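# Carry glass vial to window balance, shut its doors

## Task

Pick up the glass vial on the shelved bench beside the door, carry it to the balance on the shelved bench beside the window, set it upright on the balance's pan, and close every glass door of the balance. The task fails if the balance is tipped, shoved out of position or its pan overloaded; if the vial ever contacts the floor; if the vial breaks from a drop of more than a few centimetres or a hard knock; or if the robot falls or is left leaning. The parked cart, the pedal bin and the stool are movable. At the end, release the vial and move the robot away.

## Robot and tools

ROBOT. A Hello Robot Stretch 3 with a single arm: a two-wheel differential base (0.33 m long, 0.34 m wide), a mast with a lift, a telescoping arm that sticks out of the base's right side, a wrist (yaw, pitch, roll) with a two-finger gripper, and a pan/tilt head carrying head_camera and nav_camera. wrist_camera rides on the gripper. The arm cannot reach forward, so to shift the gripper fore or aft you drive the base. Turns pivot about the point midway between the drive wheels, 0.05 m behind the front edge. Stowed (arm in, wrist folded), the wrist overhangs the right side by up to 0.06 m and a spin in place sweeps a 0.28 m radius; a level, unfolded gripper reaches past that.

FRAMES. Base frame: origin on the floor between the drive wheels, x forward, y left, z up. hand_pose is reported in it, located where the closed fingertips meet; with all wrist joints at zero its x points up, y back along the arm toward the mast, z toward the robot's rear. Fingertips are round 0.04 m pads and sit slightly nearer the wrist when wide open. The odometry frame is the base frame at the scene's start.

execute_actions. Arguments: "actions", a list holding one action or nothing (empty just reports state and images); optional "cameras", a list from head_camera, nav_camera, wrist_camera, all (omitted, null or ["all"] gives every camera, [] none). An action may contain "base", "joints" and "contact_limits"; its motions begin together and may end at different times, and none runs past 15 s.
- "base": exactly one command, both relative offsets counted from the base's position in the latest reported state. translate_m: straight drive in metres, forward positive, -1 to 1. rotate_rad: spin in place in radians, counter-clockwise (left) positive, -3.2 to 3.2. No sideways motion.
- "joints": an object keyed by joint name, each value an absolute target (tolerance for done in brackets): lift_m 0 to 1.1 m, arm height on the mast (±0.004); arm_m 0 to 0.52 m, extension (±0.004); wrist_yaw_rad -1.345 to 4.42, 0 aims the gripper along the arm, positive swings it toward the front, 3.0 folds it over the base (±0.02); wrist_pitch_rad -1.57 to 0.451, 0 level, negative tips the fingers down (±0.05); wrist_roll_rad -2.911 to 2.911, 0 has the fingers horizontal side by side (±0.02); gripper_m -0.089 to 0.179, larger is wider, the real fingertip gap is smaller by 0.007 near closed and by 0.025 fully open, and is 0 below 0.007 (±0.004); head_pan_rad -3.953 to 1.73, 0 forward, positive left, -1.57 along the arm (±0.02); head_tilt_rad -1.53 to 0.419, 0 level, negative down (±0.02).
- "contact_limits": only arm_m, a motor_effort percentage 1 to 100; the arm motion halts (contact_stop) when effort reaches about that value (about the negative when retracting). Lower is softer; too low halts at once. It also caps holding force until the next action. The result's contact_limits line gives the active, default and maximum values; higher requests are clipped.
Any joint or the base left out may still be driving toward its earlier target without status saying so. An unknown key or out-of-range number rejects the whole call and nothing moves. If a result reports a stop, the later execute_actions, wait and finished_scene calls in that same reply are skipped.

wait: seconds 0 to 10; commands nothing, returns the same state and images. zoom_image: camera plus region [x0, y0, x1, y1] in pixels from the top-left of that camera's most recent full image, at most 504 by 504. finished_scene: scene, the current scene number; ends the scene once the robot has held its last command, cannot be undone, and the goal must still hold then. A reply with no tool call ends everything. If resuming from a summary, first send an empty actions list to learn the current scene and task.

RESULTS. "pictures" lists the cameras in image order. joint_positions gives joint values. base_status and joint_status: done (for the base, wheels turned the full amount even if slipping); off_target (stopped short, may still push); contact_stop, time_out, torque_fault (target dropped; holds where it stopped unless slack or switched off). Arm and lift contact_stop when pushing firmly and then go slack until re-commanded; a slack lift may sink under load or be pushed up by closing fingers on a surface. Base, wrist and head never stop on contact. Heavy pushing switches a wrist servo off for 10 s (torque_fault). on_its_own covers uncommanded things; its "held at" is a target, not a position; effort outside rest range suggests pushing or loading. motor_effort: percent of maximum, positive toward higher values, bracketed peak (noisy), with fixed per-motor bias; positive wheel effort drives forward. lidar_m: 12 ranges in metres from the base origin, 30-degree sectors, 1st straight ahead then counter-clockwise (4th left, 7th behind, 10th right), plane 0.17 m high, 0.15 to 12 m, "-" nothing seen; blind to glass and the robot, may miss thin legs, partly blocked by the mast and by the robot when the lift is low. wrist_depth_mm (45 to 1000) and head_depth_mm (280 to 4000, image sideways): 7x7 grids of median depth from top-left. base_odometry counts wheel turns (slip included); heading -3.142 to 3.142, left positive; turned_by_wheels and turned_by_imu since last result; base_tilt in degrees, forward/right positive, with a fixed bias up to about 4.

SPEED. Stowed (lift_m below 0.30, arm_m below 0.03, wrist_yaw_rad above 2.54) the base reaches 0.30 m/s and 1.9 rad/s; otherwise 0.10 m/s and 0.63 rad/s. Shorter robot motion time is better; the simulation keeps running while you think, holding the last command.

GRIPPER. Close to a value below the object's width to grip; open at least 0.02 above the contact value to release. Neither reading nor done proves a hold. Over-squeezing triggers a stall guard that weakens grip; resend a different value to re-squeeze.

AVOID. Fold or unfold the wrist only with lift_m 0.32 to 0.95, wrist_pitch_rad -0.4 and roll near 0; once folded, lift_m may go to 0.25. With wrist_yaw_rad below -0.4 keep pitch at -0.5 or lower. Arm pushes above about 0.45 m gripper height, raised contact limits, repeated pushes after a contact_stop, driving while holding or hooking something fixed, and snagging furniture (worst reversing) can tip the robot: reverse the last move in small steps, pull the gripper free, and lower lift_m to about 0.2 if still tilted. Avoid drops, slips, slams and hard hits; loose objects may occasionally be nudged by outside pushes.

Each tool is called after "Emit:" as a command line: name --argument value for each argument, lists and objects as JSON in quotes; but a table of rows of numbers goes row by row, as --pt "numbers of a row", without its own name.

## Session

Emit:
execute_actions --actions '[]'

Scene clock: 0.00 s.
base_odometry: x=+0.000 y=+0.000 heading=+0.000 (m, m, rad; odometry frame)
turned_by_wheels: +0.000 (rad since the last result)
turned_by_imu: +0.000 (rad since the last result)
base_tilt: forward=+0.0 right=-0.6 (deg)
lidar_m: 1.08 1.43 1.97 1.90 1.78 1.78 2.12 1.76 1.76 1.09 0.94 0.94
head_depth_mm: 1307 1278 1265 1554 1558 1406 929 / 1674 1388 1376 1686 1717 1496 1015 / 1769 1522 1499 1832 1872 1178 1106 / 1949 2130 2106 2077 2062 1252 1216 / 1965 2383 2350 2325 2288 1361 1343 / 1978 2548 2538 2527 2525 2497 2395 / 1994 2353 2351 2367 2379 2381 2317
base_status: not commanded
joint_positions: lift_m=+0.452 arm_m=-0.002 wrist_yaw_rad=+2.888 wrist_pitch_rad=-0.465 wrist_roll_rad=+0.008 gripper_m=+0.037 head_pan_rad=+0.009 head_tilt_rad=-0.002
joint_status: not commanded
motor_effort: left_wheel=+0 right_wheel=-1 lift_m=+31 arm_m=+1 wrist_yaw_rad=+1 wrist_pitch_rad=+9 wrist_roll_rad=+0 gripper_m=+0 head_pan_rad=+0 head_tilt_rad=+2 (%)
hand_pose: x=+0.0335 y=+0.0687 z=+0.4540 quat_wxyz=(+0.249, +0.705, +0.074, +0.659) (m; base frame)
wrist_depth_mm: - - - - - - - / - - - - - - - / - - - - - - - / - - - - - - - / 839 - 870 856 867 840 833 / 712 - 740 717 721 693 725 / 621 626 586 616 612 617 626
pictures: head_camera (sideways: a quarter turn clockwise sets it upright), nav_camera (sideways: a quarter turn counterclockwise sets it upright), wrist_camera
Images, in order (width x height): head_camera 896x504, nav_camera 672x504, wrist_camera 644x364.

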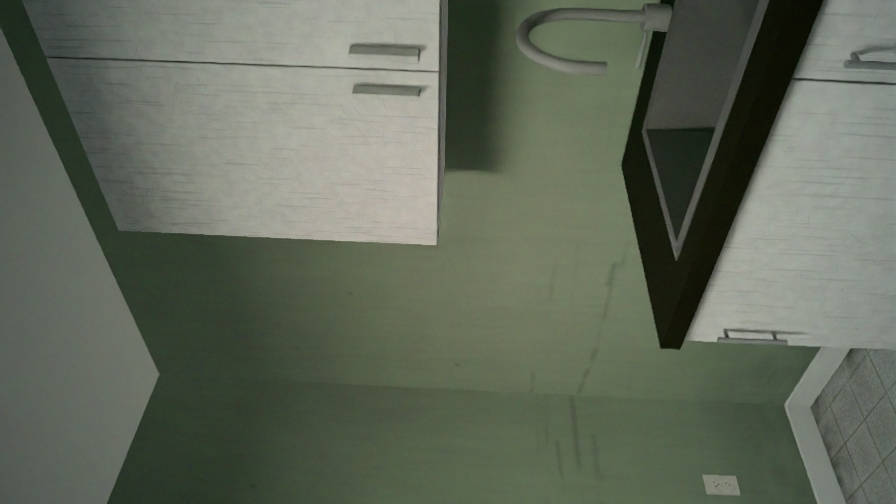

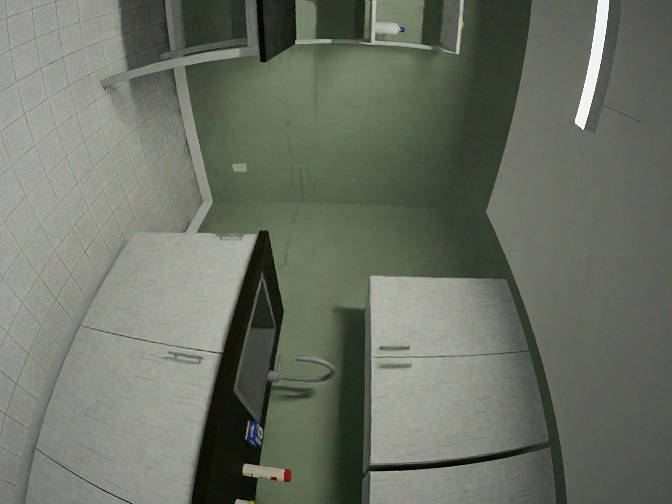

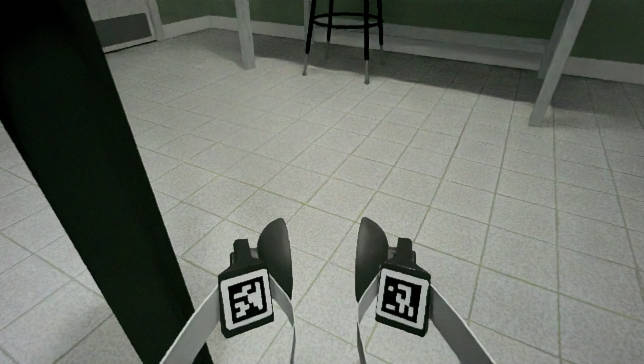

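Emit:
execute_actions --actions '[{"base":{"rotate_rad":-0.8},"joints":{"head_pan_rad":1.7,"head_tilt_rad":-0.3,"lift_m":0.28}}]' --cameras '["head_camera","nav_camera"]'

Emit:
execute_actions --actions '[{"joints":{"head_pan_rad":-1.9}}]' --cameras '["head_camera","nav_camera"]'

Scene clock: 3.33 s.
base_odometry: x=+0.000 y=+0.000 heading=-0.800 (m, m, rad; odometry frame)
turned_by_wheels: -0.800 (rad since the last result)
turned_by_imu: -0.804 (rad since the last result)
base_tilt: forward=-0.1 right=-0.5 (deg)
lidar_m: 0.94 0.96 1.29 1.44 1.90 1.86 1.77 1.93 2.29 1.75 2.23 0.98
head_depth_mm: 1914 1994 2086 2202 2302 2111 1637 / 1882 1983 2103 1809 2301 1944 1630 / 1943 2011 2135 1605 2337 2086 1620 / 1961 2052 2136 1743 2358 2089 1612 / 1982 2061 2155 1559 2377 2061 1608 / 1991 2096 2177 1687 2402 2043 1590 / 2020 2111 2207 1668 2124 1957 1580
base_status: done
joint_positions: lift_m=+0.280 arm_m=-0.002 wrist_yaw_rad=+2.888 wrist_pitch_rad=-0.466 wrist_roll_rad=+0.008 gripper_m=+0.037 head_pan_rad=+1.693 head_tilt_rad=-0.297
joint_status: all done
motor_effort: left_wheel=+2(8) right_wheel=-2(9) lift_m=+26(28) arm_m=+1(1) wrist_yaw_rad=+0(0) wrist_pitch_rad=+10(10) wrist_roll_rad=+0(0) gripper_m=+0(1) head_pan_rad=+3(41) head_tilt_rad=-2(18) (%)
hand_pose: x=+0.0335 y=+0.0686 z=+0.2822 quat_wxyz=(+0.250, +0.705, +0.074, +0.659) (m; base frame)
wrist_depth_mm: - - - - - - 864 / - - - - - - 931 / - 922 931 931 928 909 885 / 677 702 724 707 726 729 708 / 587 - 594 602 605 590 594 / 493 - 521 515 508 509 504 / 440 - - 443 422 431 431
pictures: head_camera (sideways: a quarter turn clockwise sets it upright), nav_camera (sideways: a quarter turn counterclockwise sets it upright)
Images, in order (width x height): head_camera 896x504, nav_camera 672x504.

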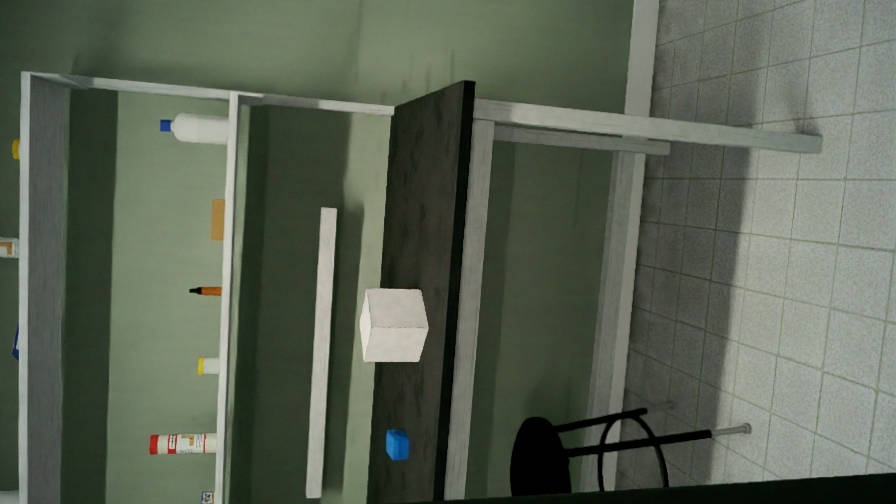

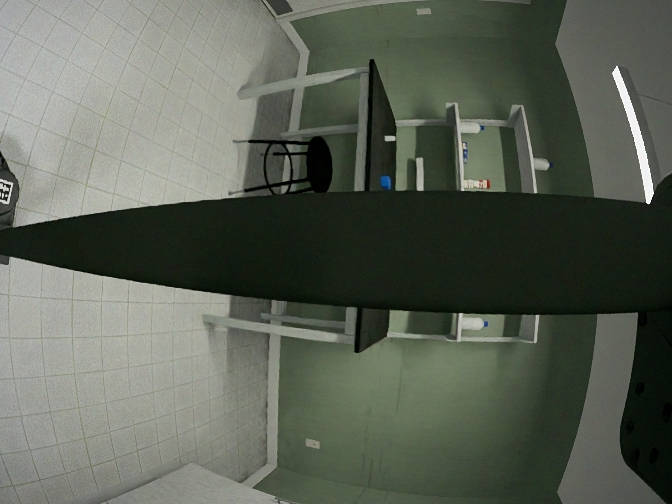

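Scene clock: 5.47 s.
base_odometry: x=+0.000 y=+0.000 heading=-0.800 (m, m, rad; odometry frame)
turned_by_wheels: +0.000 (rad since the last result)
turned_by_imu: +0.000 (rad since the last result)
base_tilt: forward=+0.0 right=-0.5 (deg)
lidar_m: 0.94 0.96 1.30 1.44 1.91 1.85 1.78 1.93 2.29 1.75 2.24 0.98
head_depth_mm: 2625 2764 2945 3026 2811 2119 1642 / 2490 2656 2785 2951 2950 2100 1631 / 2414 2560 2688 2886 2847 2091 1620 / 2347 2470 2593 2742 2751 2071 1615 / 2255 2391 2522 2640 2706 2065 1603 / 2205 2295 2375 2539 2619 2053 1597 / 2153 2240 1919 1715 2542 1957 1586
base_status: not commanded
joint_positions: lift_m=+0.280 arm_m=-0.002 wrist_yaw_rad=+2.888 wrist_pitch_rad=-0.466 wrist_roll_rad=+0.008 gripper_m=+0.037 head_pan_rad=-1.893 head_tilt_rad=-0.297
joint_status: all done
motor_effort: left_wheel=+2(2) right_wheel=-2(2) lift_m=+27(26) arm_m=+1(1) wrist_yaw_rad=+1(0) wrist_pitch_rad=+10(9) wrist_roll_rad=+0(0) gripper_m=+0(0) head_pan_rad=-3(44) head_tilt_rad=-1(1) (%)
hand_pose: x=+0.0335 y=+0.0686 z=+0.2822 quat_wxyz=(+0.250, +0.705, +0.074, +0.659) (m; base frame)
wrist_depth_mm: - - - - - - 888 / - - - - - - 931 / - 902 950 948 955 930 878 / 687 714 718 718 724 724 720 / 579 - 598 585 596 595 596 / 503 - 520 499 512 502 502 / 448 - - 442 423 439 444
pictures: head_camera (sideways: a quarter turn clockwise sets it upright), nav_camera (sideways: a quarter turn counterclockwise sets it upright)
Images, in order (width x height): head_camera 896x504, nav_camera 672x504.

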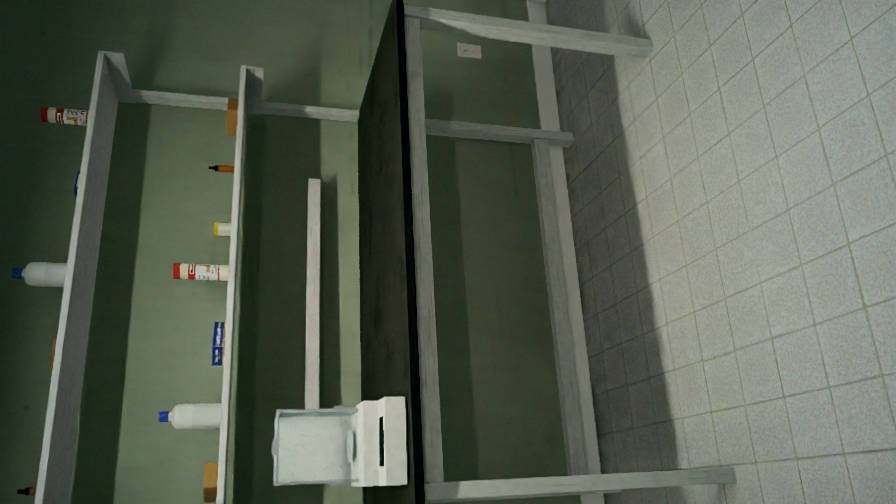

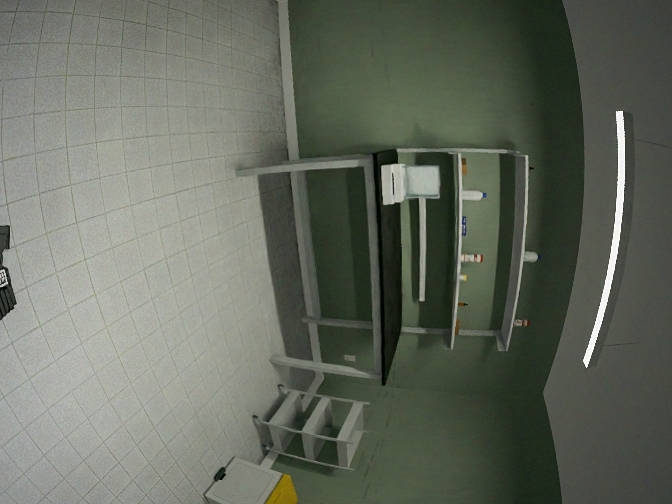

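Emit:
zoom_image --camera "head_camera" --region '[260,380,424,504]'

Region (260, 380, 424, 504) of head_camera's 896x504 image, scaled by 3.073, with more detail than that image has; it fills the top 381 rows of this view, and the rest is white.

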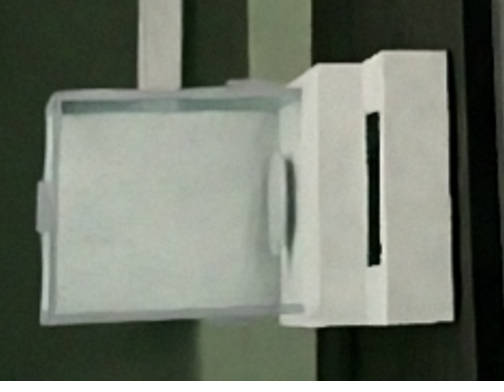

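Emit:
execute_actions --actions '[{"base":{"rotate_rad":2.41},"joints":{"head_pan_rad":-0.6,"wrist_pitch_rad":-0.4}}]' --cameras '["head_camera"]'

Emit:
execute_actions --actions '[{"base":{"translate_m":1.0}}]' --cameras '[]'

Emit:
execute_actions --actions '[{"base":{"translate_m":0.345},"joints":{"lift_m":0.6}}]' --cameras '[]'

Emit:
execute_actions --actions '[{"base":{"rotate_rad":0.73},"joints":{"lift_m":0.9,"head_pan_rad":-1.57,"head_tilt_rad":-0.6,"gripper_m":0.12}}]' --cameras '[]'

Emit:
execute_actions --actions '[{"joints":{"wrist_yaw_rad":0}}]' --cameras '[]'

Emit:
execute_actions --actions '[{"joints":{"wrist_pitch_rad":0,"lift_m":0.85}}]'

Scene clock: 11.83 s.
base_odometry: x=+0.000 y=+0.000 heading=+1.610 (m, m, rad; odometry frame)
turned_by_wheels: +2.410 (rad since the last result)
turned_by_imu: +2.417 (rad since the last result)
base_tilt: forward=-0.1 right=-0.6 (deg)
lidar_m: 1.91 1.77 1.77 2.22 1.76 2.55 1.07 0.94 0.94 1.10 1.44 1.78
head_depth_mm: 1873 1942 2043 1517 2145 1954 1595 / 1872 1998 2090 1631 2284 2098 1608 / 1917 2012 2132 1610 2340 2090 1624 / 1945 2060 2149 1585 2395 2076 1610 / 1990 2093 2214 1723 2421 2058 1608 / 2030 2157 2263 1880 2155 1972 1593 / 2099 2181 2307 1857 2423 2021 1585
base_status: done
joint_positions: lift_m=+0.280 arm_m=-0.002 wrist_yaw_rad=+2.888 wrist_pitch_rad=-0.420 wrist_roll_rad=+0.008 gripper_m=+0.037 head_pan_rad=-0.607 head_tilt_rad=-0.297
joint_status: all done
motor_effort: left_wheel=-3(10) right_wheel=+2(7) lift_m=+27(26) arm_m=+1(0) wrist_yaw_rad=+0(0) wrist_pitch_rad=+12(14) wrist_roll_rad=+0(0) gripper_m=+0(0) head_pan_rad=+3(44) head_tilt_rad=-1(2) (%)
hand_pose: x=+0.0350 y=+0.0744 z=+0.2924 quat_wxyz=(+0.234, +0.707, +0.058, +0.665) (m; base frame)
wrist_depth_mm: - - - - - - - / - - - - - - - / - - - - - - - / - 776 783 774 792 780 769 / 633 - 636 614 643 621 622 / 529 - 553 535 528 525 530 / 457 - - 455 433 455 457
pictures: head_camera (sideways: a quarter turn clockwise sets it upright)
Images, in order (width x height): head_camera 896x504.

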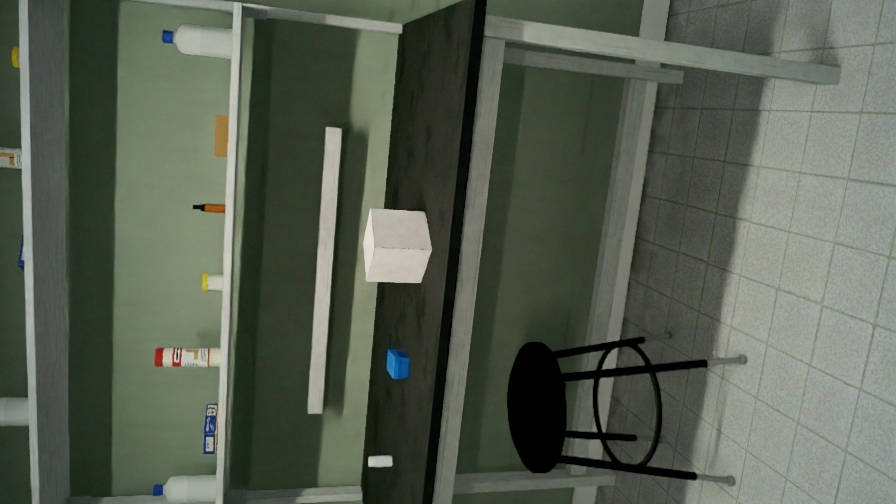

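Scene clock: 16.87 s.
base_odometry: x=-0.039 y=+0.999 heading=+1.610 (m, m, rad; odometry frame)
turned_by_wheels: +0.000 (rad since the last result)
turned_by_imu: +0.006 (rad since the last result)
base_tilt: forward=-0.1 right=-0.5 (deg)
lidar_m: 0.92 1.50 1.06 1.24 2.30 2.54 1.90 1.66 1.66 1.15 0.90 0.86
head_depth_mm: 1287 1335 1389 1436 895 1142 1545 / 1306 1346 1429 1473 887 1074 1035 / 1337 1388 1444 1454 877 1106 1030 / 1365 1413 1496 1430 868 1165 1361 / 1376 1379 1524 1407 862 1708 1604 / 1422 1461 1565 1392 870 1830 1588 / 1459 1529 1604 1675 894 1846 1536
base_status: done
joint_positions: lift_m=+0.280 arm_m=-0.002 wrist_yaw_rad=+2.888 wrist_pitch_rad=-0.419 wrist_roll_rad=+0.008 gripper_m=+0.037 head_pan_rad=-0.607 head_tilt_rad=-0.297
joint_status: not commanded
motor_effort: left_wheel=-4(8) right_wheel=+2(7) lift_m=+26(27) arm_m=+1(0) wrist_yaw_rad=+0(1) wrist_pitch_rad=+12(12) wrist_roll_rad=+0(0) gripper_m=+0(0) head_pan_rad=+3(4) head_tilt_rad=-1(1) (%)
hand_pose: x=+0.0350 y=+0.0745 z=+0.2926 quat_wxyz=(+0.234, +0.707, +0.058, +0.665) (m; base frame)
wrist_depth_mm: - - - - - - - / - - - - - - - / - - - - - - - / - 783 770 777 789 778 773 / 617 - 638 614 638 630 642 / 533 - 542 535 541 529 528 / 453 - - 451 438 449 457
pictures: none
No camera images: the call's "cameras" was empty. Leave "cameras" out to get every camera's image.

Scene clock: 21.67 s.
base_odometry: x=-0.053 y=+1.344 heading=+1.610 (m, m, rad; odometry frame)
turned_by_wheels: +0.000 (rad since the last result)
turned_by_imu: +0.002 (rad since the last result)
base_tilt: forward=-0.1 right=-0.6 (deg)
lidar_m: 1.42 1.24 0.87 0.94 1.78 3.35 2.18 1.91 1.24 0.75 0.62 0.59
head_depth_mm: 1085 1110 1185 1231 893 635 544 / 1108 1144 1205 1255 837 632 569 / 1116 1147 1237 1275 877 627 591 / 1129 1136 1254 1252 867 622 1411 / 1175 1224 1288 1358 860 617 1508 / 1195 1255 1322 1388 1435 615 694 / 1227 1285 1353 1432 1514 634 1485
base_status: done
joint_positions: lift_m=+0.600 arm_m=-0.002 wrist_yaw_rad=+2.888 wrist_pitch_rad=-0.419 wrist_roll_rad=+0.008 gripper_m=+0.037 head_pan_rad=-0.607 head_tilt_rad=-0.297
joint_status: all done
motor_effort: left_wheel=-3(12) right_wheel=+2(7) lift_m=+35(37) arm_m=+0(0) wrist_yaw_rad=+0(0) wrist_pitch_rad=+11(12) wrist_roll_rad=+0(0) gripper_m=+0(0) head_pan_rad=+3(3) head_tilt_rad=-1(1) (%)
hand_pose: x=+0.0350 y=+0.0746 z=+0.6124 quat_wxyz=(+0.234, +0.707, +0.058, +0.665) (m; base frame)
wrist_depth_mm: - - - 902 - - 964 / - - - 962 - - - / - - - - - - - / - - - - - - - / - - - - - - - / 918 - 986 956 974 942 928 / 820 - 793 784 776 804 818
pictures: none
No camera images: the call's "cameras" was empty. Leave "cameras" out to get every camera's image.

Scene clock: 25.23 s.
base_odometry: x=-0.053 y=+1.344 heading=+2.340 (m, m, rad; odometry frame)
turned_by_wheels: +0.730 (rad since the last result)
turned_by_imu: +0.734 (rad since the last result)
base_tilt: forward=+0.0 right=-0.5 (deg)
lidar_m: 1.24 0.87 1.10 2.86 3.46 2.00 1.91 1.24 0.75 0.61 0.59 1.31
head_depth_mm: 1101 1208 1005 714 652 943 - / 1101 1207 994 707 655 915 - / 1097 1206 989 702 656 957 - / 1099 1207 972 696 659 1478 - / 1098 1205 965 693 1557 1551 - / 1100 1196 956 687 1561 1497 1324 / 1071 1188 951 682 1669 1428 977
base_status: done
joint_positions: lift_m=+0.900 arm_m=-0.002 wrist_yaw_rad=+2.888 wrist_pitch_rad=-0.418 wrist_roll_rad=+0.008 gripper_m=+0.120 head_pan_rad=-1.563 head_tilt_rad=-0.593
joint_status: all done
motor_effort: left_wheel=-3(9) right_wheel=+2(8) lift_m=+36(37) arm_m=+0(1) wrist_yaw_rad=+0(0) wrist_pitch_rad=+11(11) wrist_roll_rad=+0(0) gripper_m=+1(80) head_pan_rad=-4(41) head_tilt_rad=-3(17) (%)
hand_pose: x=+0.0350 y=+0.0746 z=+0.9124 quat_wxyz=(+0.234, +0.707, +0.058, +0.665) (m; base frame)
wrist_depth_mm: - - - - - 942 738 / - - - - - - 746 / - - - - - - 733 / - - - - - - 776 / - - - - - - 858 / - - - - - - 935 / - - - - - - -
pictures: none
No camera images: the call's "cameras" was empty. Leave "cameras" out to get every camera's image.

Scene clock: 27.70 s.
base_odometry: x=-0.053 y=+1.344 heading=+2.340 (m, m, rad; odometry frame)
turned_by_wheels: +0.000 (rad since the last result)
turned_by_imu: +0.000 (rad since the last result)
base_tilt: forward=-0.1 right=-0.5 (deg)
lidar_m: 1.24 0.87 1.11 2.86 3.46 2.00 1.91 1.24 0.75 0.62 0.59 1.31
head_depth_mm: 1098 1201 1008 711 653 944 - / 1096 1206 996 707 654 942 - / 1102 1209 985 703 656 - - / 1103 1207 972 697 658 - - / 1101 1211 966 693 1549 1487 1275 / 1102 1188 959 688 1556 1495 1268 / 1073 1186 951 683 1667 1419 978
base_status: not commanded
joint_positions: lift_m=+0.900 arm_m=-0.002 wrist_yaw_rad=+0.003 wrist_pitch_rad=-0.418 wrist_roll_rad=+0.008 gripper_m=+0.120 head_pan_rad=-1.563 head_tilt_rad=-0.593
joint_status: all done
motor_effort: left_wheel=-3(3) right_wheel=+2(2) lift_m=+35(35) arm_m=+0(0) wrist_yaw_rad=-2(1) wrist_pitch_rad=+11(10) wrist_roll_rad=+0(0) gripper_m=+0(0) head_pan_rad=-3(4) head_tilt_rad=-2(3) (%)
hand_pose: x=-0.0209 y=-0.3669 z=+0.9124 quat_wxyz=(+0.689, +0.147, -0.694, -0.147) (m; base frame)
wrist_depth_mm: 912 922 814 828 814 816 824 / 486 442 441 441 447 438 447 / 302 302 298 303 302 304 304 / 327 325 331 334 333 338 342 / 375 - - 797 706 - - / 409 - - - 605 - - / - - - - - - -
pictures: none
No camera images: the call's "cameras" was empty. Leave "cameras" out to get every camera's image.

Scene clock: 29.00 s.
base_odometry: x=-0.053 y=+1.344 heading=+2.340 (m, m, rad; odometry frame)
turned_by_wheels: +0.000 (rad since the last result)
turned_by_imu: +0.000 (rad since the last result)
base_tilt: forward=-0.2 right=-0.5 (deg)
lidar_m: 1.24 0.87 1.11 2.85 3.44 2.00 1.91 1.24 0.75 0.61 0.59 1.30
head_depth_mm: 1095 1204 1005 712 653 1133 1341 / 1100 1204 997 706 605 944 1349 / 1101 1204 985 702 657 - - / 1100 1202 972 698 658 1549 - / 1096 1207 967 692 655 1503 1275 / 1097 1189 956 687 1561 1501 1267 / 1070 1188 950 682 1665 1424 977
base_status: not commanded
joint_positions: lift_m=+0.850 arm_m=-0.002 wrist_yaw_rad=+0.002 wrist_pitch_rad=-0.023 wrist_roll_rad=+0.008 gripper_m=+0.120 head_pan_rad=-1.563 head_tilt_rad=-0.593
joint_status: all done
motor_effort: left_wheel=-3(3) right_wheel=+2(2) lift_m=+27(29) arm_m=+1(0) wrist_yaw_rad=-1(2) wrist_pitch_rad=+14(13) wrist_roll_rad=+0(0) gripper_m=+0(0) head_pan_rad=-3(4) head_tilt_rad=-2(3) (%)
hand_pose: x=-0.0209 y=-0.3982 z=+0.9589 quat_wxyz=(+0.705, +0.009, -0.709, -0.008) (m; base frame)
wrist_depth_mm: 982 983 - - - - - / 993 - - - - - - / - - - - - - - / - - 697 596 675 542 675 / 364 365 369 360 364 391 358 / 263 262 266 265 268 270 274 / 308 - 313 317 318 - -
pictures: head_camera (sideways: a quarter turn clockwise sets it upright), nav_camera (sideways: a quarter turn counterclockwise sets it upright), wrist_camera
Images, in order (width x height): head_camera 896x504, nav_camera 672x504, wrist_camera 644x364.

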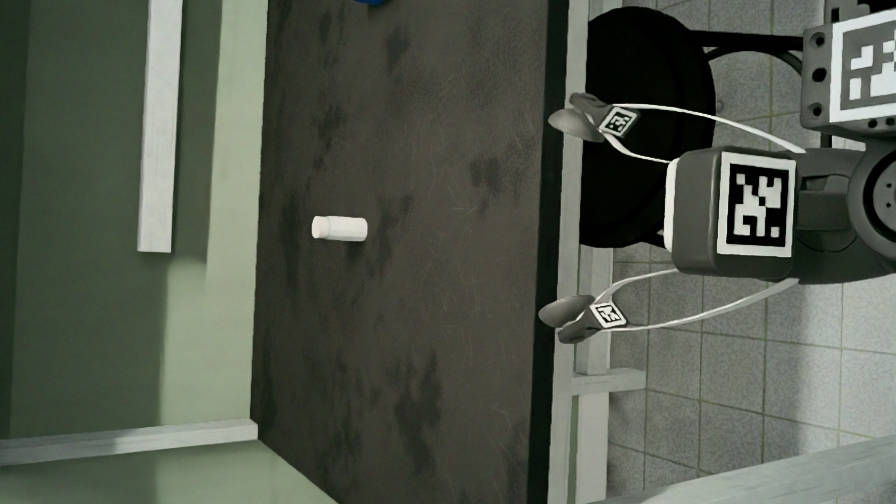

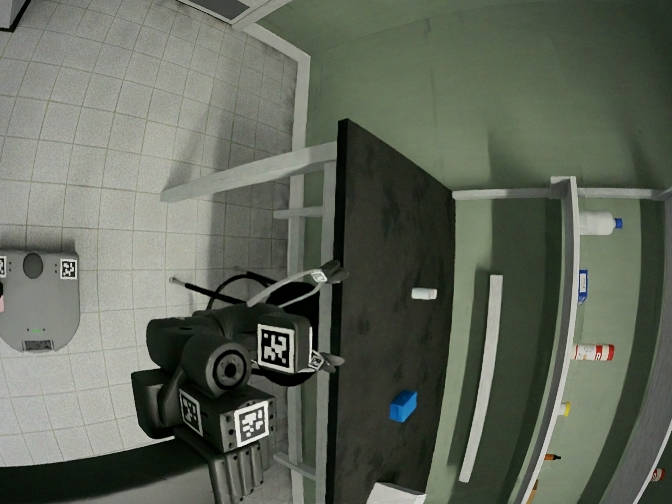

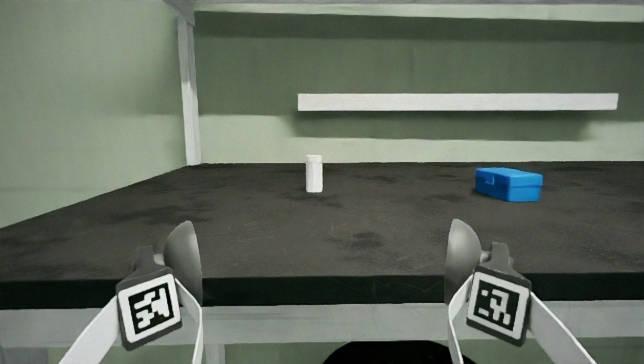

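Emit:
execute_actions --actions '[{"base":{"translate_m":0.018},"joints":{"wrist_pitch_rad":-0.25,"lift_m":0.9,"arm_m":0.33}}]' --cameras '["wrist_camera","head_camera"]'

Scene clock: 34.07 s.
base_odometry: x=-0.065 y=+1.357 heading=+2.339 (m, m, rad; odometry frame)
turned_by_wheels: +0.000 (rad since the last result)
turned_by_imu: +0.000 (rad since the last result)
base_tilt: forward=+0.0 right=-0.4 (deg)
lidar_m: 1.22 0.85 1.08 2.75 3.46 2.02 1.93 1.26 0.76 0.62 0.58 1.29
head_depth_mm: 1099 1198 1065 - - 946 1265 / 1095 1205 1129 652 655 940 1258 / 1101 1206 1121 626 657 986 1233 / 1100 1206 1036 668 658 1473 1276 / 1099 1208 965 690 1559 1503 1270 / 1085 1189 956 688 1546 1498 1270 / 1087 1205 1006 682 714 833 976
base_status: done
joint_positions: lift_m=+0.900 arm_m=+0.330 wrist_yaw_rad=+0.001 wrist_pitch_rad=-0.266 wrist_roll_rad=+0.008 gripper_m=+0.120 head_pan_rad=-1.563 head_tilt_rad=-0.593
joint_status: all done
motor_effort: left_wheel=-4(6) right_wheel=+2(7) lift_m=+35(37) arm_m=+3(4) wrist_yaw_rad=-1(2) wrist_pitch_rad=+10(13) wrist_roll_rad=+0(0) gripper_m=+0(0) head_pan_rad=-4(3) head_tilt_rad=-2(2) (%)
hand_pose: x=-0.0213 y=-0.7156 z=+0.9479 quat_wxyz=(+0.698, +0.094, -0.703, -0.094) (m; base frame)
wrist_depth_mm: 632 637 650 653 659 674 679 / 675 685 700 695 692 743 721 / 701 522 543 521 517 523 531 / 346 342 345 304 342 344 344 / 255 257 258 256 256 270 257 / 204 212 204 204 204 211 204 / 175 164 170 170 170 164 170
pictures: head_camera (sideways: a quarter turn clockwise sets it upright), wrist_camera
Images, in order (width x height): head_camera 896x504, wrist_camera 644x364.

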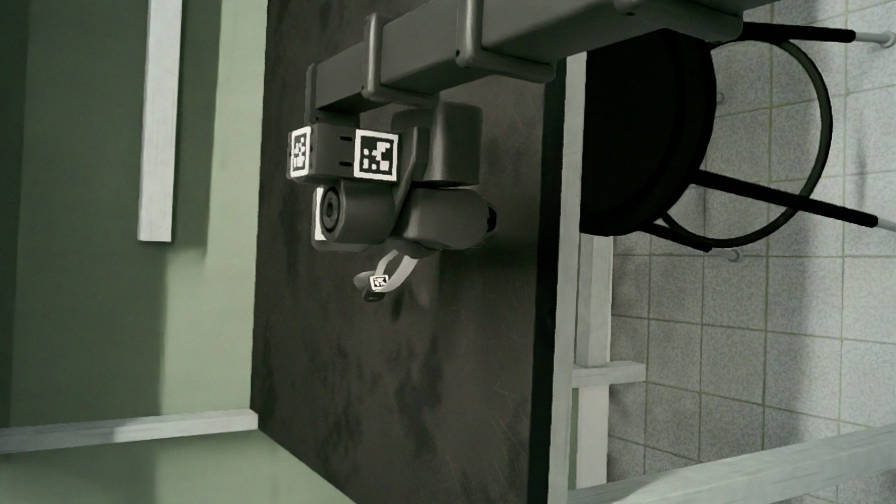

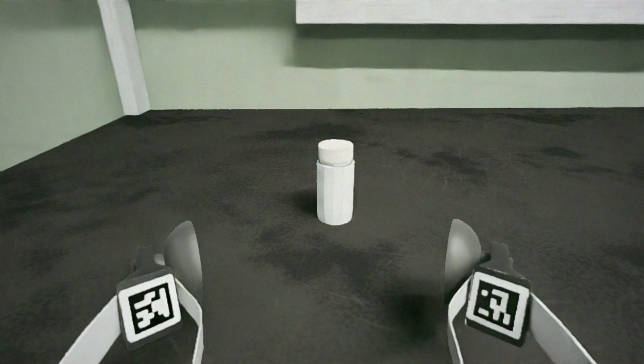

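Emit:
execute_actions --actions '[{"base":{"translate_m":-0.007},"joints":{"lift_m":0.892,"arm_m":0.425,"gripper_m":0.07}}]' --cameras '["wrist_camera"]'

Scene clock: 36.80 s.
base_odometry: x=-0.060 y=+1.352 heading=+2.339 (m, m, rad; odometry frame)
turned_by_wheels: +0.000 (rad since the last result)
turned_by_imu: +0.000 (rad since the last result)
base_tilt: forward=+0.0 right=-0.7 (deg)
lidar_m: 1.23 0.86 1.09 2.75 3.45 2.01 1.92 1.25 0.75 0.62 0.59 1.30
head_depth_mm: 1098 1203 1064 - - 1227 1249 / 1095 1206 1166 677 654 940 1265 / 1100 1206 - 674 655 979 1253 / 1100 1210 1031 671 659 1472 1279 / 1099 1204 969 692 1556 1510 1274 / 1098 1188 956 687 1547 1502 1270 / 1083 1203 1005 683 734 1391 949
base_status: done
joint_positions: lift_m=+0.892 arm_m=+0.425 wrist_yaw_rad=+0.001 wrist_pitch_rad=-0.267 wrist_roll_rad=+0.008 gripper_m=+0.070 head_pan_rad=-1.563 head_tilt_rad=-0.593
joint_status: all done
motor_effort: left_wheel=-3(8) right_wheel=+1(5) lift_m=+27(29) arm_m=+3(4) wrist_yaw_rad=+0(1) wrist_pitch_rad=+10(10) wrist_roll_rad=+0(0) gripper_m=+0(79) head_pan_rad=-4(3) head_tilt_rad=-3(2) (%)
hand_pose: x=-0.0213 y=-0.8105 z=+0.9401 quat_wxyz=(+0.698, +0.094, -0.703, -0.094) (m; base frame)
wrist_depth_mm: 539 563 570 564 574 590 592 / 577 572 587 600 612 620 625 / 599 493 502 493 503 493 495 / 325 325 324 323 325 322 324 / 242 242 255 170 253 242 242 / 191 193 - 178 192 191 191 / 159 159 154 159 159 160 159
pictures: wrist_camera
Images, in order (width x height): wrist_camera 644x364.

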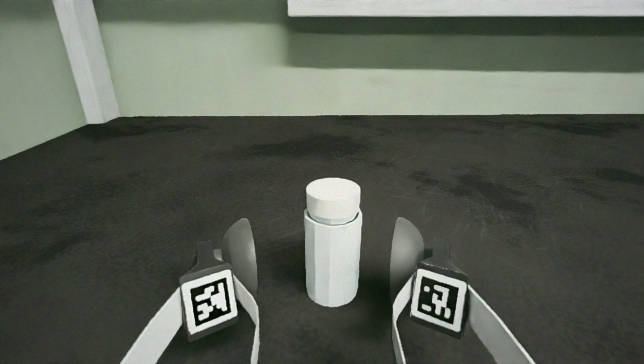

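Emit:
execute_actions --actions '[{"joints":{"arm_m":0.445}}]' --cameras '[]'

Emit:
execute_actions --actions '[{"joints":{"gripper_m":0.0}}]' --cameras '["wrist_camera"]'

Emit:
execute_actions --actions '[{"joints":{"lift_m":0.92}}]' --cameras '["wrist_camera"]'

Scene clock: 38.70 s.
base_odometry: x=-0.060 y=+1.352 heading=+2.339 (m, m, rad; odometry frame)
turned_by_wheels: +0.000 (rad since the last result)
turned_by_imu: +0.000 (rad since the last result)
base_tilt: forward=-0.1 right=-0.5 (deg)
lidar_m: 1.23 0.86 1.09 2.75 3.45 2.01 1.92 1.25 0.75 0.62 0.58 1.29
head_depth_mm: 1095 1204 1065 - - 1226 1252 / 1101 1207 - 704 654 941 1258 / 1100 1201 - 676 655 977 1257 / 1097 1205 1029 694 659 1470 1282 / 1099 1203 965 692 1560 1499 1267 / 1098 1191 961 688 1562 1499 1268 / 1085 1207 1005 683 732 1383 948
base_status: not commanded
joint_positions: lift_m=+0.892 arm_m=+0.445 wrist_yaw_rad=+0.001 wrist_pitch_rad=-0.267 wrist_roll_rad=+0.008 gripper_m=+0.070 head_pan_rad=-1.563 head_tilt_rad=-0.593
joint_status: all done
motor_effort: left_wheel=-3(3) right_wheel=+1(1) lift_m=+27(27) arm_m=+4(5) wrist_yaw_rad=+0(1) wrist_pitch_rad=+10(10) wrist_roll_rad=+0(0) gripper_m=+0(1) head_pan_rad=-3(3) head_tilt_rad=-3(3) (%)
hand_pose: x=-0.0213 y=-0.8305 z=+0.9401 quat_wxyz=(+0.698, +0.094, -0.703, -0.094) (m; base frame)
wrist_depth_mm: 503 540 543 554 565 566 573 / 551 567 575 588 587 584 598 / 577 492 490 491 484 488 489 / 323 325 321 327 322 328 326 / 243 239 253 143 253 240 240 / 192 192 - 152 191 192 193 / 160 159 154 156 160 159 160
pictures: none
No camera images: the call's "cameras" was empty. Leave "cameras" out to get every camera's image.

Scene clock: 39.90 s.
base_odometry: x=-0.060 y=+1.352 heading=+2.339 (m, m, rad; odometry frame)
turned_by_wheels: +0.000 (rad since the last result)
turned_by_imu: +0.000 (rad since the last result)
base_tilt: forward=+0.0 right=-0.5 (deg)
lidar_m: 1.23 0.86 1.09 2.75 3.45 2.01 1.92 1.25 0.75 0.62 0.58 1.29
head_depth_mm: 1095 1204 1064 - - 1228 1246 / 1099 1205 - 704 655 939 1267 / 1096 1202 - 675 656 981 1252 / 1101 1207 1031 694 658 1475 1276 / 1099 1209 965 692 1558 1507 1277 / 1099 1189 955 686 1559 1498 1268 / 1083 1207 1005 682 732 1386 949
base_status: not commanded
joint_positions: lift_m=+0.892 arm_m=+0.445 wrist_yaw_rad=+0.001 wrist_pitch_rad=-0.267 wrist_roll_rad=+0.008 gripper_m=+0.001 head_pan_rad=-1.563 head_tilt_rad=-0.593
joint_status: all done
motor_effort: left_wheel=-3(3) right_wheel=+1(2) lift_m=+27(27) arm_m=+3(4) wrist_yaw_rad=+0(1) wrist_pitch_rad=+11(11) wrist_roll_rad=+0(0) gripper_m=-14(90) head_pan_rad=-4(4) head_tilt_rad=-2(3) (%)
hand_pose: x=-0.0213 y=-0.8305 z=+0.9400 quat_wxyz=(+0.698, +0.094, -0.703, -0.095) (m; base frame)
wrist_depth_mm: 505 544 561 557 547 563 568 / 548 575 574 587 606 615 615 / 582 496 485 497 491 497 495 / 321 320 322 324 324 323 321 / 238 240 241 140 242 240 243 / 191 191 196 148 201 192 191 / 159 160 154 154 154 159 160
pictures: wrist_camera
Images, in order (width x height): wrist_camera 644x364.

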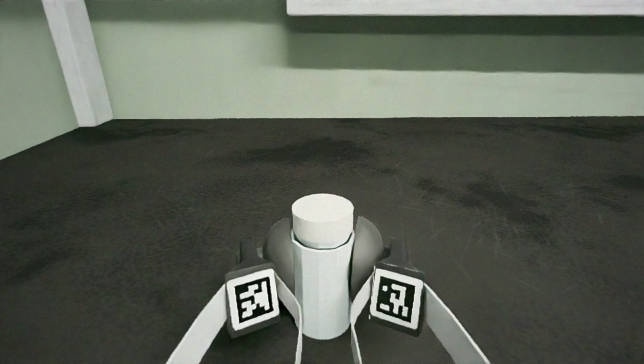

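Scene clock: 40.93 s.
base_odometry: x=-0.060 y=+1.352 heading=+2.339 (m, m, rad; odometry frame)
turned_by_wheels: +0.000 (rad since the last result)
turned_by_imu: +0.000 (rad since the last result)
base_tilt: forward=+0.0 right=-0.6 (deg)
lidar_m: 1.23 0.86 1.09 2.75 3.45 2.01 1.92 1.25 0.75 0.62 0.58 1.29
head_depth_mm: 1097 1202 1070 - 653 1039 1263 / 1099 1201 - 692 654 942 1258 / 1095 1191 - 700 657 978 1252 / 1100 1207 974 695 658 1476 1276 / 1103 1200 964 691 1555 1504 1274 / 1095 1192 957 688 1558 1508 1269 / 1082 1207 1005 682 734 1381 948
base_status: not commanded
joint_positions: lift_m=+0.920 arm_m=+0.445 wrist_yaw_rad=+0.001 wrist_pitch_rad=-0.268 wrist_roll_rad=+0.008 gripper_m=+0.001 head_pan_rad=-1.563 head_tilt_rad=-0.593
joint_status: all done
motor_effort: left_wheel=-3(3) right_wheel=+1(1) lift_m=+36(38) arm_m=+4(3) wrist_yaw_rad=-1(0) wrist_pitch_rad=+11(11) wrist_roll_rad=+0(0) gripper_m=-13(14) head_pan_rad=-3(3) head_tilt_rad=-3(2) (%)
hand_pose: x=-0.0213 y=-0.8304 z=+0.9674 quat_wxyz=(+0.698, +0.095, -0.703, -0.095) (m; base frame)
wrist_depth_mm: 510 538 559 471 472 483 482 / 551 570 586 579 604 597 615 / 603 554 600 609 596 624 634 / 391 385 390 388 385 388 394 / 291 291 294 140 293 291 291 / 232 230 237 148 243 232 232 / 193 193 186 186 186 193 192
pictures: wrist_camera
Images, in order (width x height): wrist_camera 644x364.

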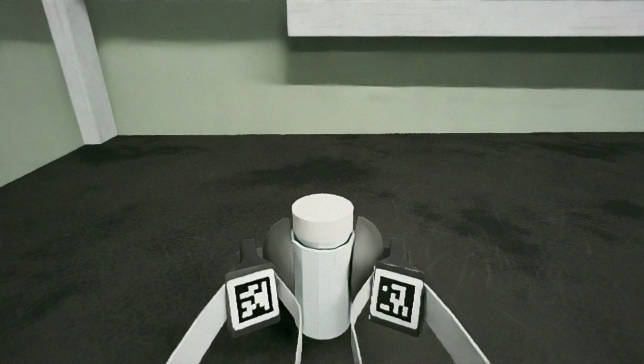

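Emit:
execute_actions --actions '[{"joints":{"arm_m":0.1,"lift_m":0.95}}]' --cameras '[]'

Emit:
execute_actions --actions '[{"joints":{"arm_m":0,"lift_m":1.04,"head_pan_rad":-0.3,"head_tilt_rad":-0.4},"base":{"rotate_rad":2.2}}]' --cameras '[]'

Emit:
execute_actions --actions '[{"base":{"translate_m":1}}]' --cameras '[]'

Emit:
execute_actions --actions '[{"base":{"translate_m":1},"joints":{"head_pan_rad":-0.7}}]' --cameras '["head_camera","nav_camera"]'

Emit:
execute_actions --actions '[{"base":{"translate_m":0.62}}]' --cameras '[]'

Emit:
execute_actions --actions '[{"base":{"rotate_rad":-0.67}}]'

Scene clock: 47.13 s.
base_odometry: x=-0.060 y=+1.352 heading=+2.339 (m, m, rad; odometry frame)
turned_by_wheels: +0.000 (rad since the last result)
turned_by_imu: +0.001 (rad since the last result)
base_tilt: forward=-0.1 right=-0.6 (deg)
lidar_m: 1.23 0.86 1.09 2.74 3.44 2.00 1.92 1.25 0.75 0.62 0.58 1.30
head_depth_mm: 1097 1206 1009 - - - 1260 / 1099 1199 1000 - - 1412 1264 / 1099 1207 985 - - 1432 1249 / 1098 1205 975 710 1551 1441 1279 / 1100 1209 965 692 1563 1512 1276 / 1097 1190 958 687 1558 1499 1268 / 1087 1206 1005 683 733 1388 949
base_status: not commanded
joint_positions: lift_m=+0.950 arm_m=+0.100 wrist_yaw_rad=+0.001 wrist_pitch_rad=-0.269 wrist_roll_rad=+0.008 gripper_m=+0.001 head_pan_rad=-1.563 head_tilt_rad=-0.593
joint_status: all done
motor_effort: left_wheel=-3(3) right_wheel=+1(1) lift_m=+36(36) arm_m=-1(2) wrist_yaw_rad=-1(0) wrist_pitch_rad=+11(11) wrist_roll_rad=+0(0) gripper_m=-14(14) head_pan_rad=-4(3) head_tilt_rad=-3(3) (%)
hand_pose: x=-0.0213 y=-0.4859 z=+0.9973 quat_wxyz=(+0.698, +0.095, -0.703, -0.095) (m; base frame)
wrist_depth_mm: 837 842 844 845 866 873 872 / 854 878 924 921 919 923 995 / 939 925 718 719 717 715 716 / 950 471 468 470 466 442 429 / 347 348 348 142 348 349 351 / 278 275 284 148 291 278 278 / 230 229 221 223 223 231 232
pictures: none
No camera images: the call's "cameras" was empty. Leave "cameras" out to get every camera's image.

Scene clock: 51.57 s.
base_odometry: x=-0.060 y=+1.352 heading=-1.744 (m, m, rad; odometry frame)
turned_by_wheels: +2.200 (rad since the last result)
turned_by_imu: +2.212 (rad since the last result)
base_tilt: forward=-0.1 right=-0.6 (deg)
lidar_m: 2.85 1.96 1.92 1.25 1.19 0.62 0.59 1.26 0.99 0.86 1.22 2.75
head_depth_mm: 2883 3043 3251 3319 2405 1832 1472 / 2983 3150 3318 3431 2408 1821 1466 / 3048 3211 3460 3443 2373 1817 1461 / 3151 3305 3437 3213 2366 1802 1457 / 3251 3479 3698 3399 2343 1789 1446 / 3320 3582 3873 3316 2329 1778 1439 / 3456 3727 3950 3295 2301 1768 1431
base_status: done
joint_positions: lift_m=+1.040 arm_m=+0.000 wrist_yaw_rad=+0.001 wrist_pitch_rad=-0.269 wrist_roll_rad=+0.008 gripper_m=+0.001 head_pan_rad=-0.307 head_tilt_rad=-0.409
joint_status: all done
motor_effort: left_wheel=-3(8) right_wheel=+1(4) lift_m=+35(37) arm_m=-1(1) wrist_yaw_rad=-1(1) wrist_pitch_rad=+11(11) wrist_roll_rad=+0(0) gripper_m=-14(15) head_pan_rad=+4(42) head_tilt_rad=+3(16) (%)
hand_pose: x=-0.0213 y=-0.3859 z=+1.0872 quat_wxyz=(+0.698, +0.095, -0.703, -0.095) (m; base frame)
wrist_depth_mm: - 921 729 627 576 886 780 / - - 775 651 612 905 777 / - - 847 701 641 918 816 / - - 930 736 742 967 856 / - - - 141 904 - 903 / - - - 148 - - 935 / - - - 933 - - 988
pictures: none
No camera images: the call's "cameras" was empty. Leave "cameras" out to get every camera's image.

Scene clock: 62.50 s.
base_odometry: x=-0.233 y=+0.367 heading=-1.744 (m, m, rad; odometry frame)
turned_by_wheels: +0.000 (rad since the last result)
turned_by_imu: +0.006 (rad since the last result)
base_tilt: forward=-0.1 right=-0.5 (deg)
lidar_m: 2.55 1.37 1.35 1.44 2.01 1.48 1.58 1.38 1.36 1.58 2.09 1.90
head_depth_mm: 2186 2324 2253 2609 2439 1843 1476 / 2266 2271 1846 2683 2382 1816 1462 / 2327 2474 2599 2734 2276 1809 1463 / 2408 2560 2728 2873 2347 1805 1449 / 2494 2649 2812 2994 2346 1787 1446 / 2557 2717 2913 3059 2335 1779 1437 / 2632 2825 3022 3144 2316 1762 1431
base_status: done
joint_positions: lift_m=+1.040 arm_m=+0.000 wrist_yaw_rad=+0.001 wrist_pitch_rad=-0.269 wrist_roll_rad=+0.008 gripper_m=+0.001 head_pan_rad=-0.307 head_tilt_rad=-0.408
joint_status: not commanded
motor_effort: left_wheel=-4(5) right_wheel=+1(5) lift_m=+35(36) arm_m=-1(1) wrist_yaw_rad=-1(1) wrist_pitch_rad=+11(11) wrist_roll_rad=+0(0) gripper_m=-13(14) head_pan_rad=+3(3) head_tilt_rad=+3(3) (%)
hand_pose: x=-0.0213 y=-0.3859 z=+1.0872 quat_wxyz=(+0.698, +0.095, -0.703, -0.095) (m; base frame)
wrist_depth_mm: - - - - - 972 849 / - - - - - - 891 / - - - - - - 903 / - - - - - - 927 / - - - 141 - - - / - - - 148 - - - / - - - - - - -
pictures: none
No camera images: the call's "cameras" was empty. Leave "cameras" out to get every camera's image.

Scene clock: 73.47 s.
base_odometry: x=-0.405 y=-0.618 heading=-1.744 (m, m, rad; odometry frame)
turned_by_wheels: +0.000 (rad since the last result)
turned_by_imu: +0.006 (rad since the last result)
base_tilt: forward=-0.1 right=-0.5 (deg)
lidar_m: 1.79 1.40 0.78 0.83 1.22 2.14 2.57 1.98 1.98 1.92 1.06 1.06
head_depth_mm: 1593 1702 1699 1138 2110 1838 1473 / 1556 1661 1292 1088 2097 1820 1468 / 1572 1661 1323 1104 2023 1759 1426 / 1557 1667 1761 1908 2029 1804 1418 / 1551 1672 1781 1914 2064 1790 1446 / 1547 1658 1767 1898 2049 1775 1442 / 1539 1636 1752 1881 2035 1759 1438
base_status: done
joint_positions: lift_m=+1.040 arm_m=+0.000 wrist_yaw_rad=+0.001 wrist_pitch_rad=-0.269 wrist_roll_rad=+0.008 gripper_m=+0.001 head_pan_rad=-0.693 head_tilt_rad=-0.408
joint_status: all done
motor_effort: left_wheel=-4(5) right_wheel=+2(5) lift_m=+35(35) arm_m=-1(1) wrist_yaw_rad=+0(1) wrist_pitch_rad=+11(11) wrist_roll_rad=+0(0) gripper_m=-14(13) head_pan_rad=-4(27) head_tilt_rad=+3(3) (%)
hand_pose: x=-0.0213 y=-0.3859 z=+1.0872 quat_wxyz=(+0.698, +0.095, -0.703, -0.095) (m; base frame)
wrist_depth_mm: - - - - - - - / - - - - - - - / - - - - - - - / 812 - - - - - - / - - - 141 - - - / - - - 148 - - - / - - - - - - -
pictures: head_camera (sideways: a quarter turn clockwise sets it upright), nav_camera (sideways: a quarter turn counterclockwise sets it upright)
Images, in order (width x height): head_camera 896x504, nav_camera 672x504.

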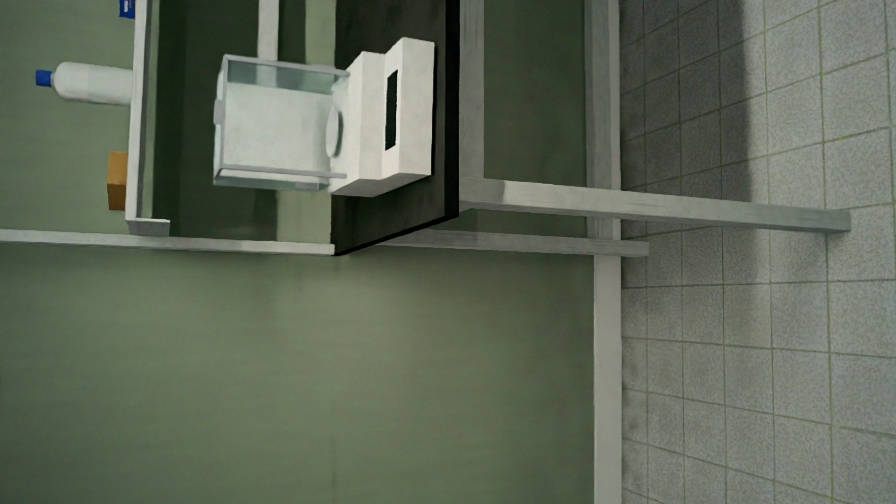

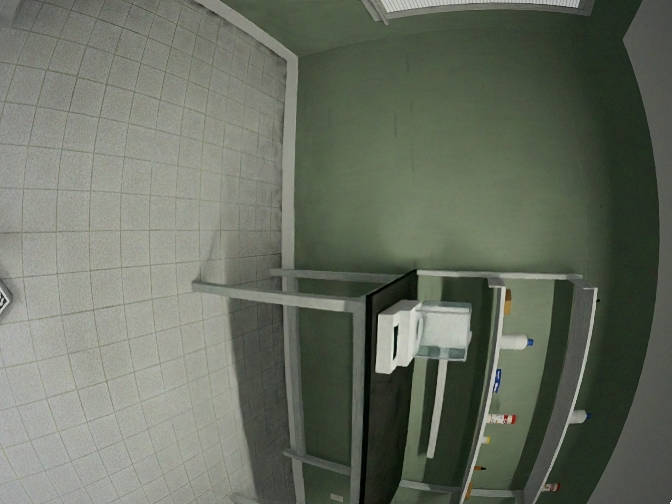

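Scene clock: 80.63 s.
base_odometry: x=-0.512 y=-1.229 heading=-1.744 (m, m, rad; odometry frame)
turned_by_wheels: +0.000 (rad since the last result)
turned_by_imu: +0.004 (rad since the last result)
base_tilt: forward=+0.0 right=-0.7 (deg)
lidar_m: 1.32 1.03 1.02 0.72 0.70 2.67 3.21 2.38 2.03 0.75 1.29 1.33
head_depth_mm: 1147 1210 1286 1362 1472 1532 1469 / 1142 1213 1300 1400 1524 1640 1468 / 1131 1208 1292 1392 1508 1647 1458 / 1125 1203 1287 1383 1504 1624 1461 / 1121 1195 1278 1372 1489 1621 1442 / 1114 1186 1270 1362 1472 1601 1442 / 1107 1178 1260 1353 1466 1593 1427
base_status: done
joint_positions: lift_m=+1.040 arm_m=+0.000 wrist_yaw_rad=+0.001 wrist_pitch_rad=-0.269 wrist_roll_rad=+0.008 gripper_m=+0.001 head_pan_rad=-0.693 head_tilt_rad=-0.408
joint_status: not commanded
motor_effort: left_wheel=-4(5) right_wheel=+2(3) lift_m=+35(35) arm_m=-2(1) wrist_yaw_rad=+0(1) wrist_pitch_rad=+11(11) wrist_roll_rad=+0(0) gripper_m=-13(13) head_pan_rad=-4(3) head_tilt_rad=+3(3) (%)
hand_pose: x=-0.0213 y=-0.3859 z=+1.0872 quat_wxyz=(+0.698, +0.095, -0.703, -0.095) (m; base frame)
wrist_depth_mm: 929 735 - - - - - / 976 765 - - - - - / 995 793 710 - - - - / 950 678 625 745 - - - / - - 574 140 - - - / - - - 148 - - - / - - - - - - -
pictures: none
No camera images: the call's "cameras" was empty. Leave "cameras" out to get every camera's image.

Scene clock: 82.63 s.
base_odometry: x=-0.512 y=-1.229 heading=-2.414 (m, m, rad; odometry frame)
turned_by_wheels: -0.670 (rad since the last result)
turned_by_imu: -0.674 (rad since the last result)
base_tilt: forward=+0.1 right=-0.5 (deg)
lidar_m: 1.33 1.36 1.07 1.02 0.83 0.70 1.38 3.02 2.46 2.25 1.81 0.75
head_depth_mm: 1971 2107 1981 1212 2410 1837 1473 / 1814 1955 1926 983 2301 1817 1459 / 1627 1773 1681 875 2110 1814 1462 / 1499 1594 1121 870 840 937 1018 / 1115 1464 993 931 1820 1739 1450 / 1275 1390 1447 1064 1694 1661 1441 / 1188 1288 1357 1220 1506 1606 1434
base_status: done
joint_positions: lift_m=+1.040 arm_m=+0.000 wrist_yaw_rad=+0.001 wrist_pitch_rad=-0.269 wrist_roll_rad=+0.008 gripper_m=+0.001 head_pan_rad=-0.693 head_tilt_rad=-0.408
joint_status: not commanded
motor_effort: left_wheel=+2(7) right_wheel=-3(5) lift_m=+35(35) arm_m=-1(1) wrist_yaw_rad=+0(1) wrist_pitch_rad=+11(11) wrist_roll_rad=+0(0) gripper_m=-13(14) head_pan_rad=-3(4) head_tilt_rad=+3(3) (%)
hand_pose: x=-0.0213 y=-0.3859 z=+1.0872 quat_wxyz=(+0.698, +0.095, -0.703, -0.095) (m; base frame)
wrist_depth_mm: - - - - - - - / - - - - - - - / - - - - - - - / 790 - - - - - - / - - - 140 - - - / - - - 148 - - - / - - - - - - -
pictures: head_camera (sideways: a quarter turn clockwise sets it upright), nav_camera (sideways: a quarter turn counterclockwise sets it upright), wrist_camera
Images, in order (width x height): head_camera 896x504, nav_camera 672x504, wrist_camera 644x364.

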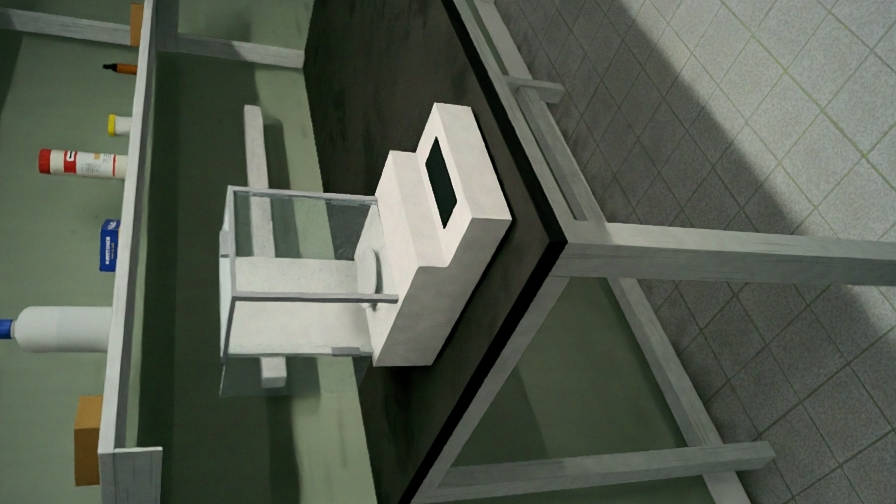

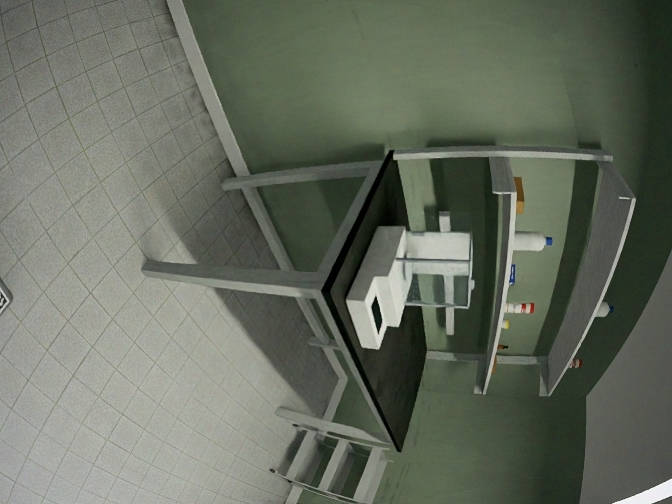

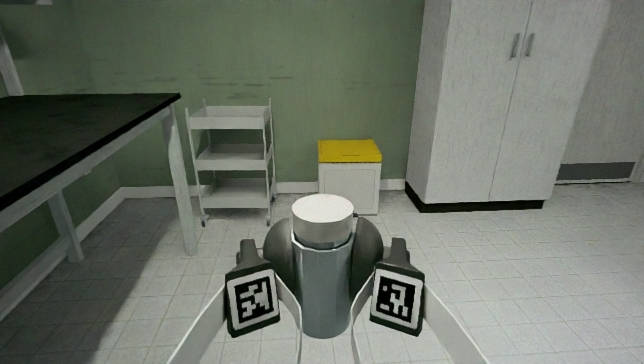

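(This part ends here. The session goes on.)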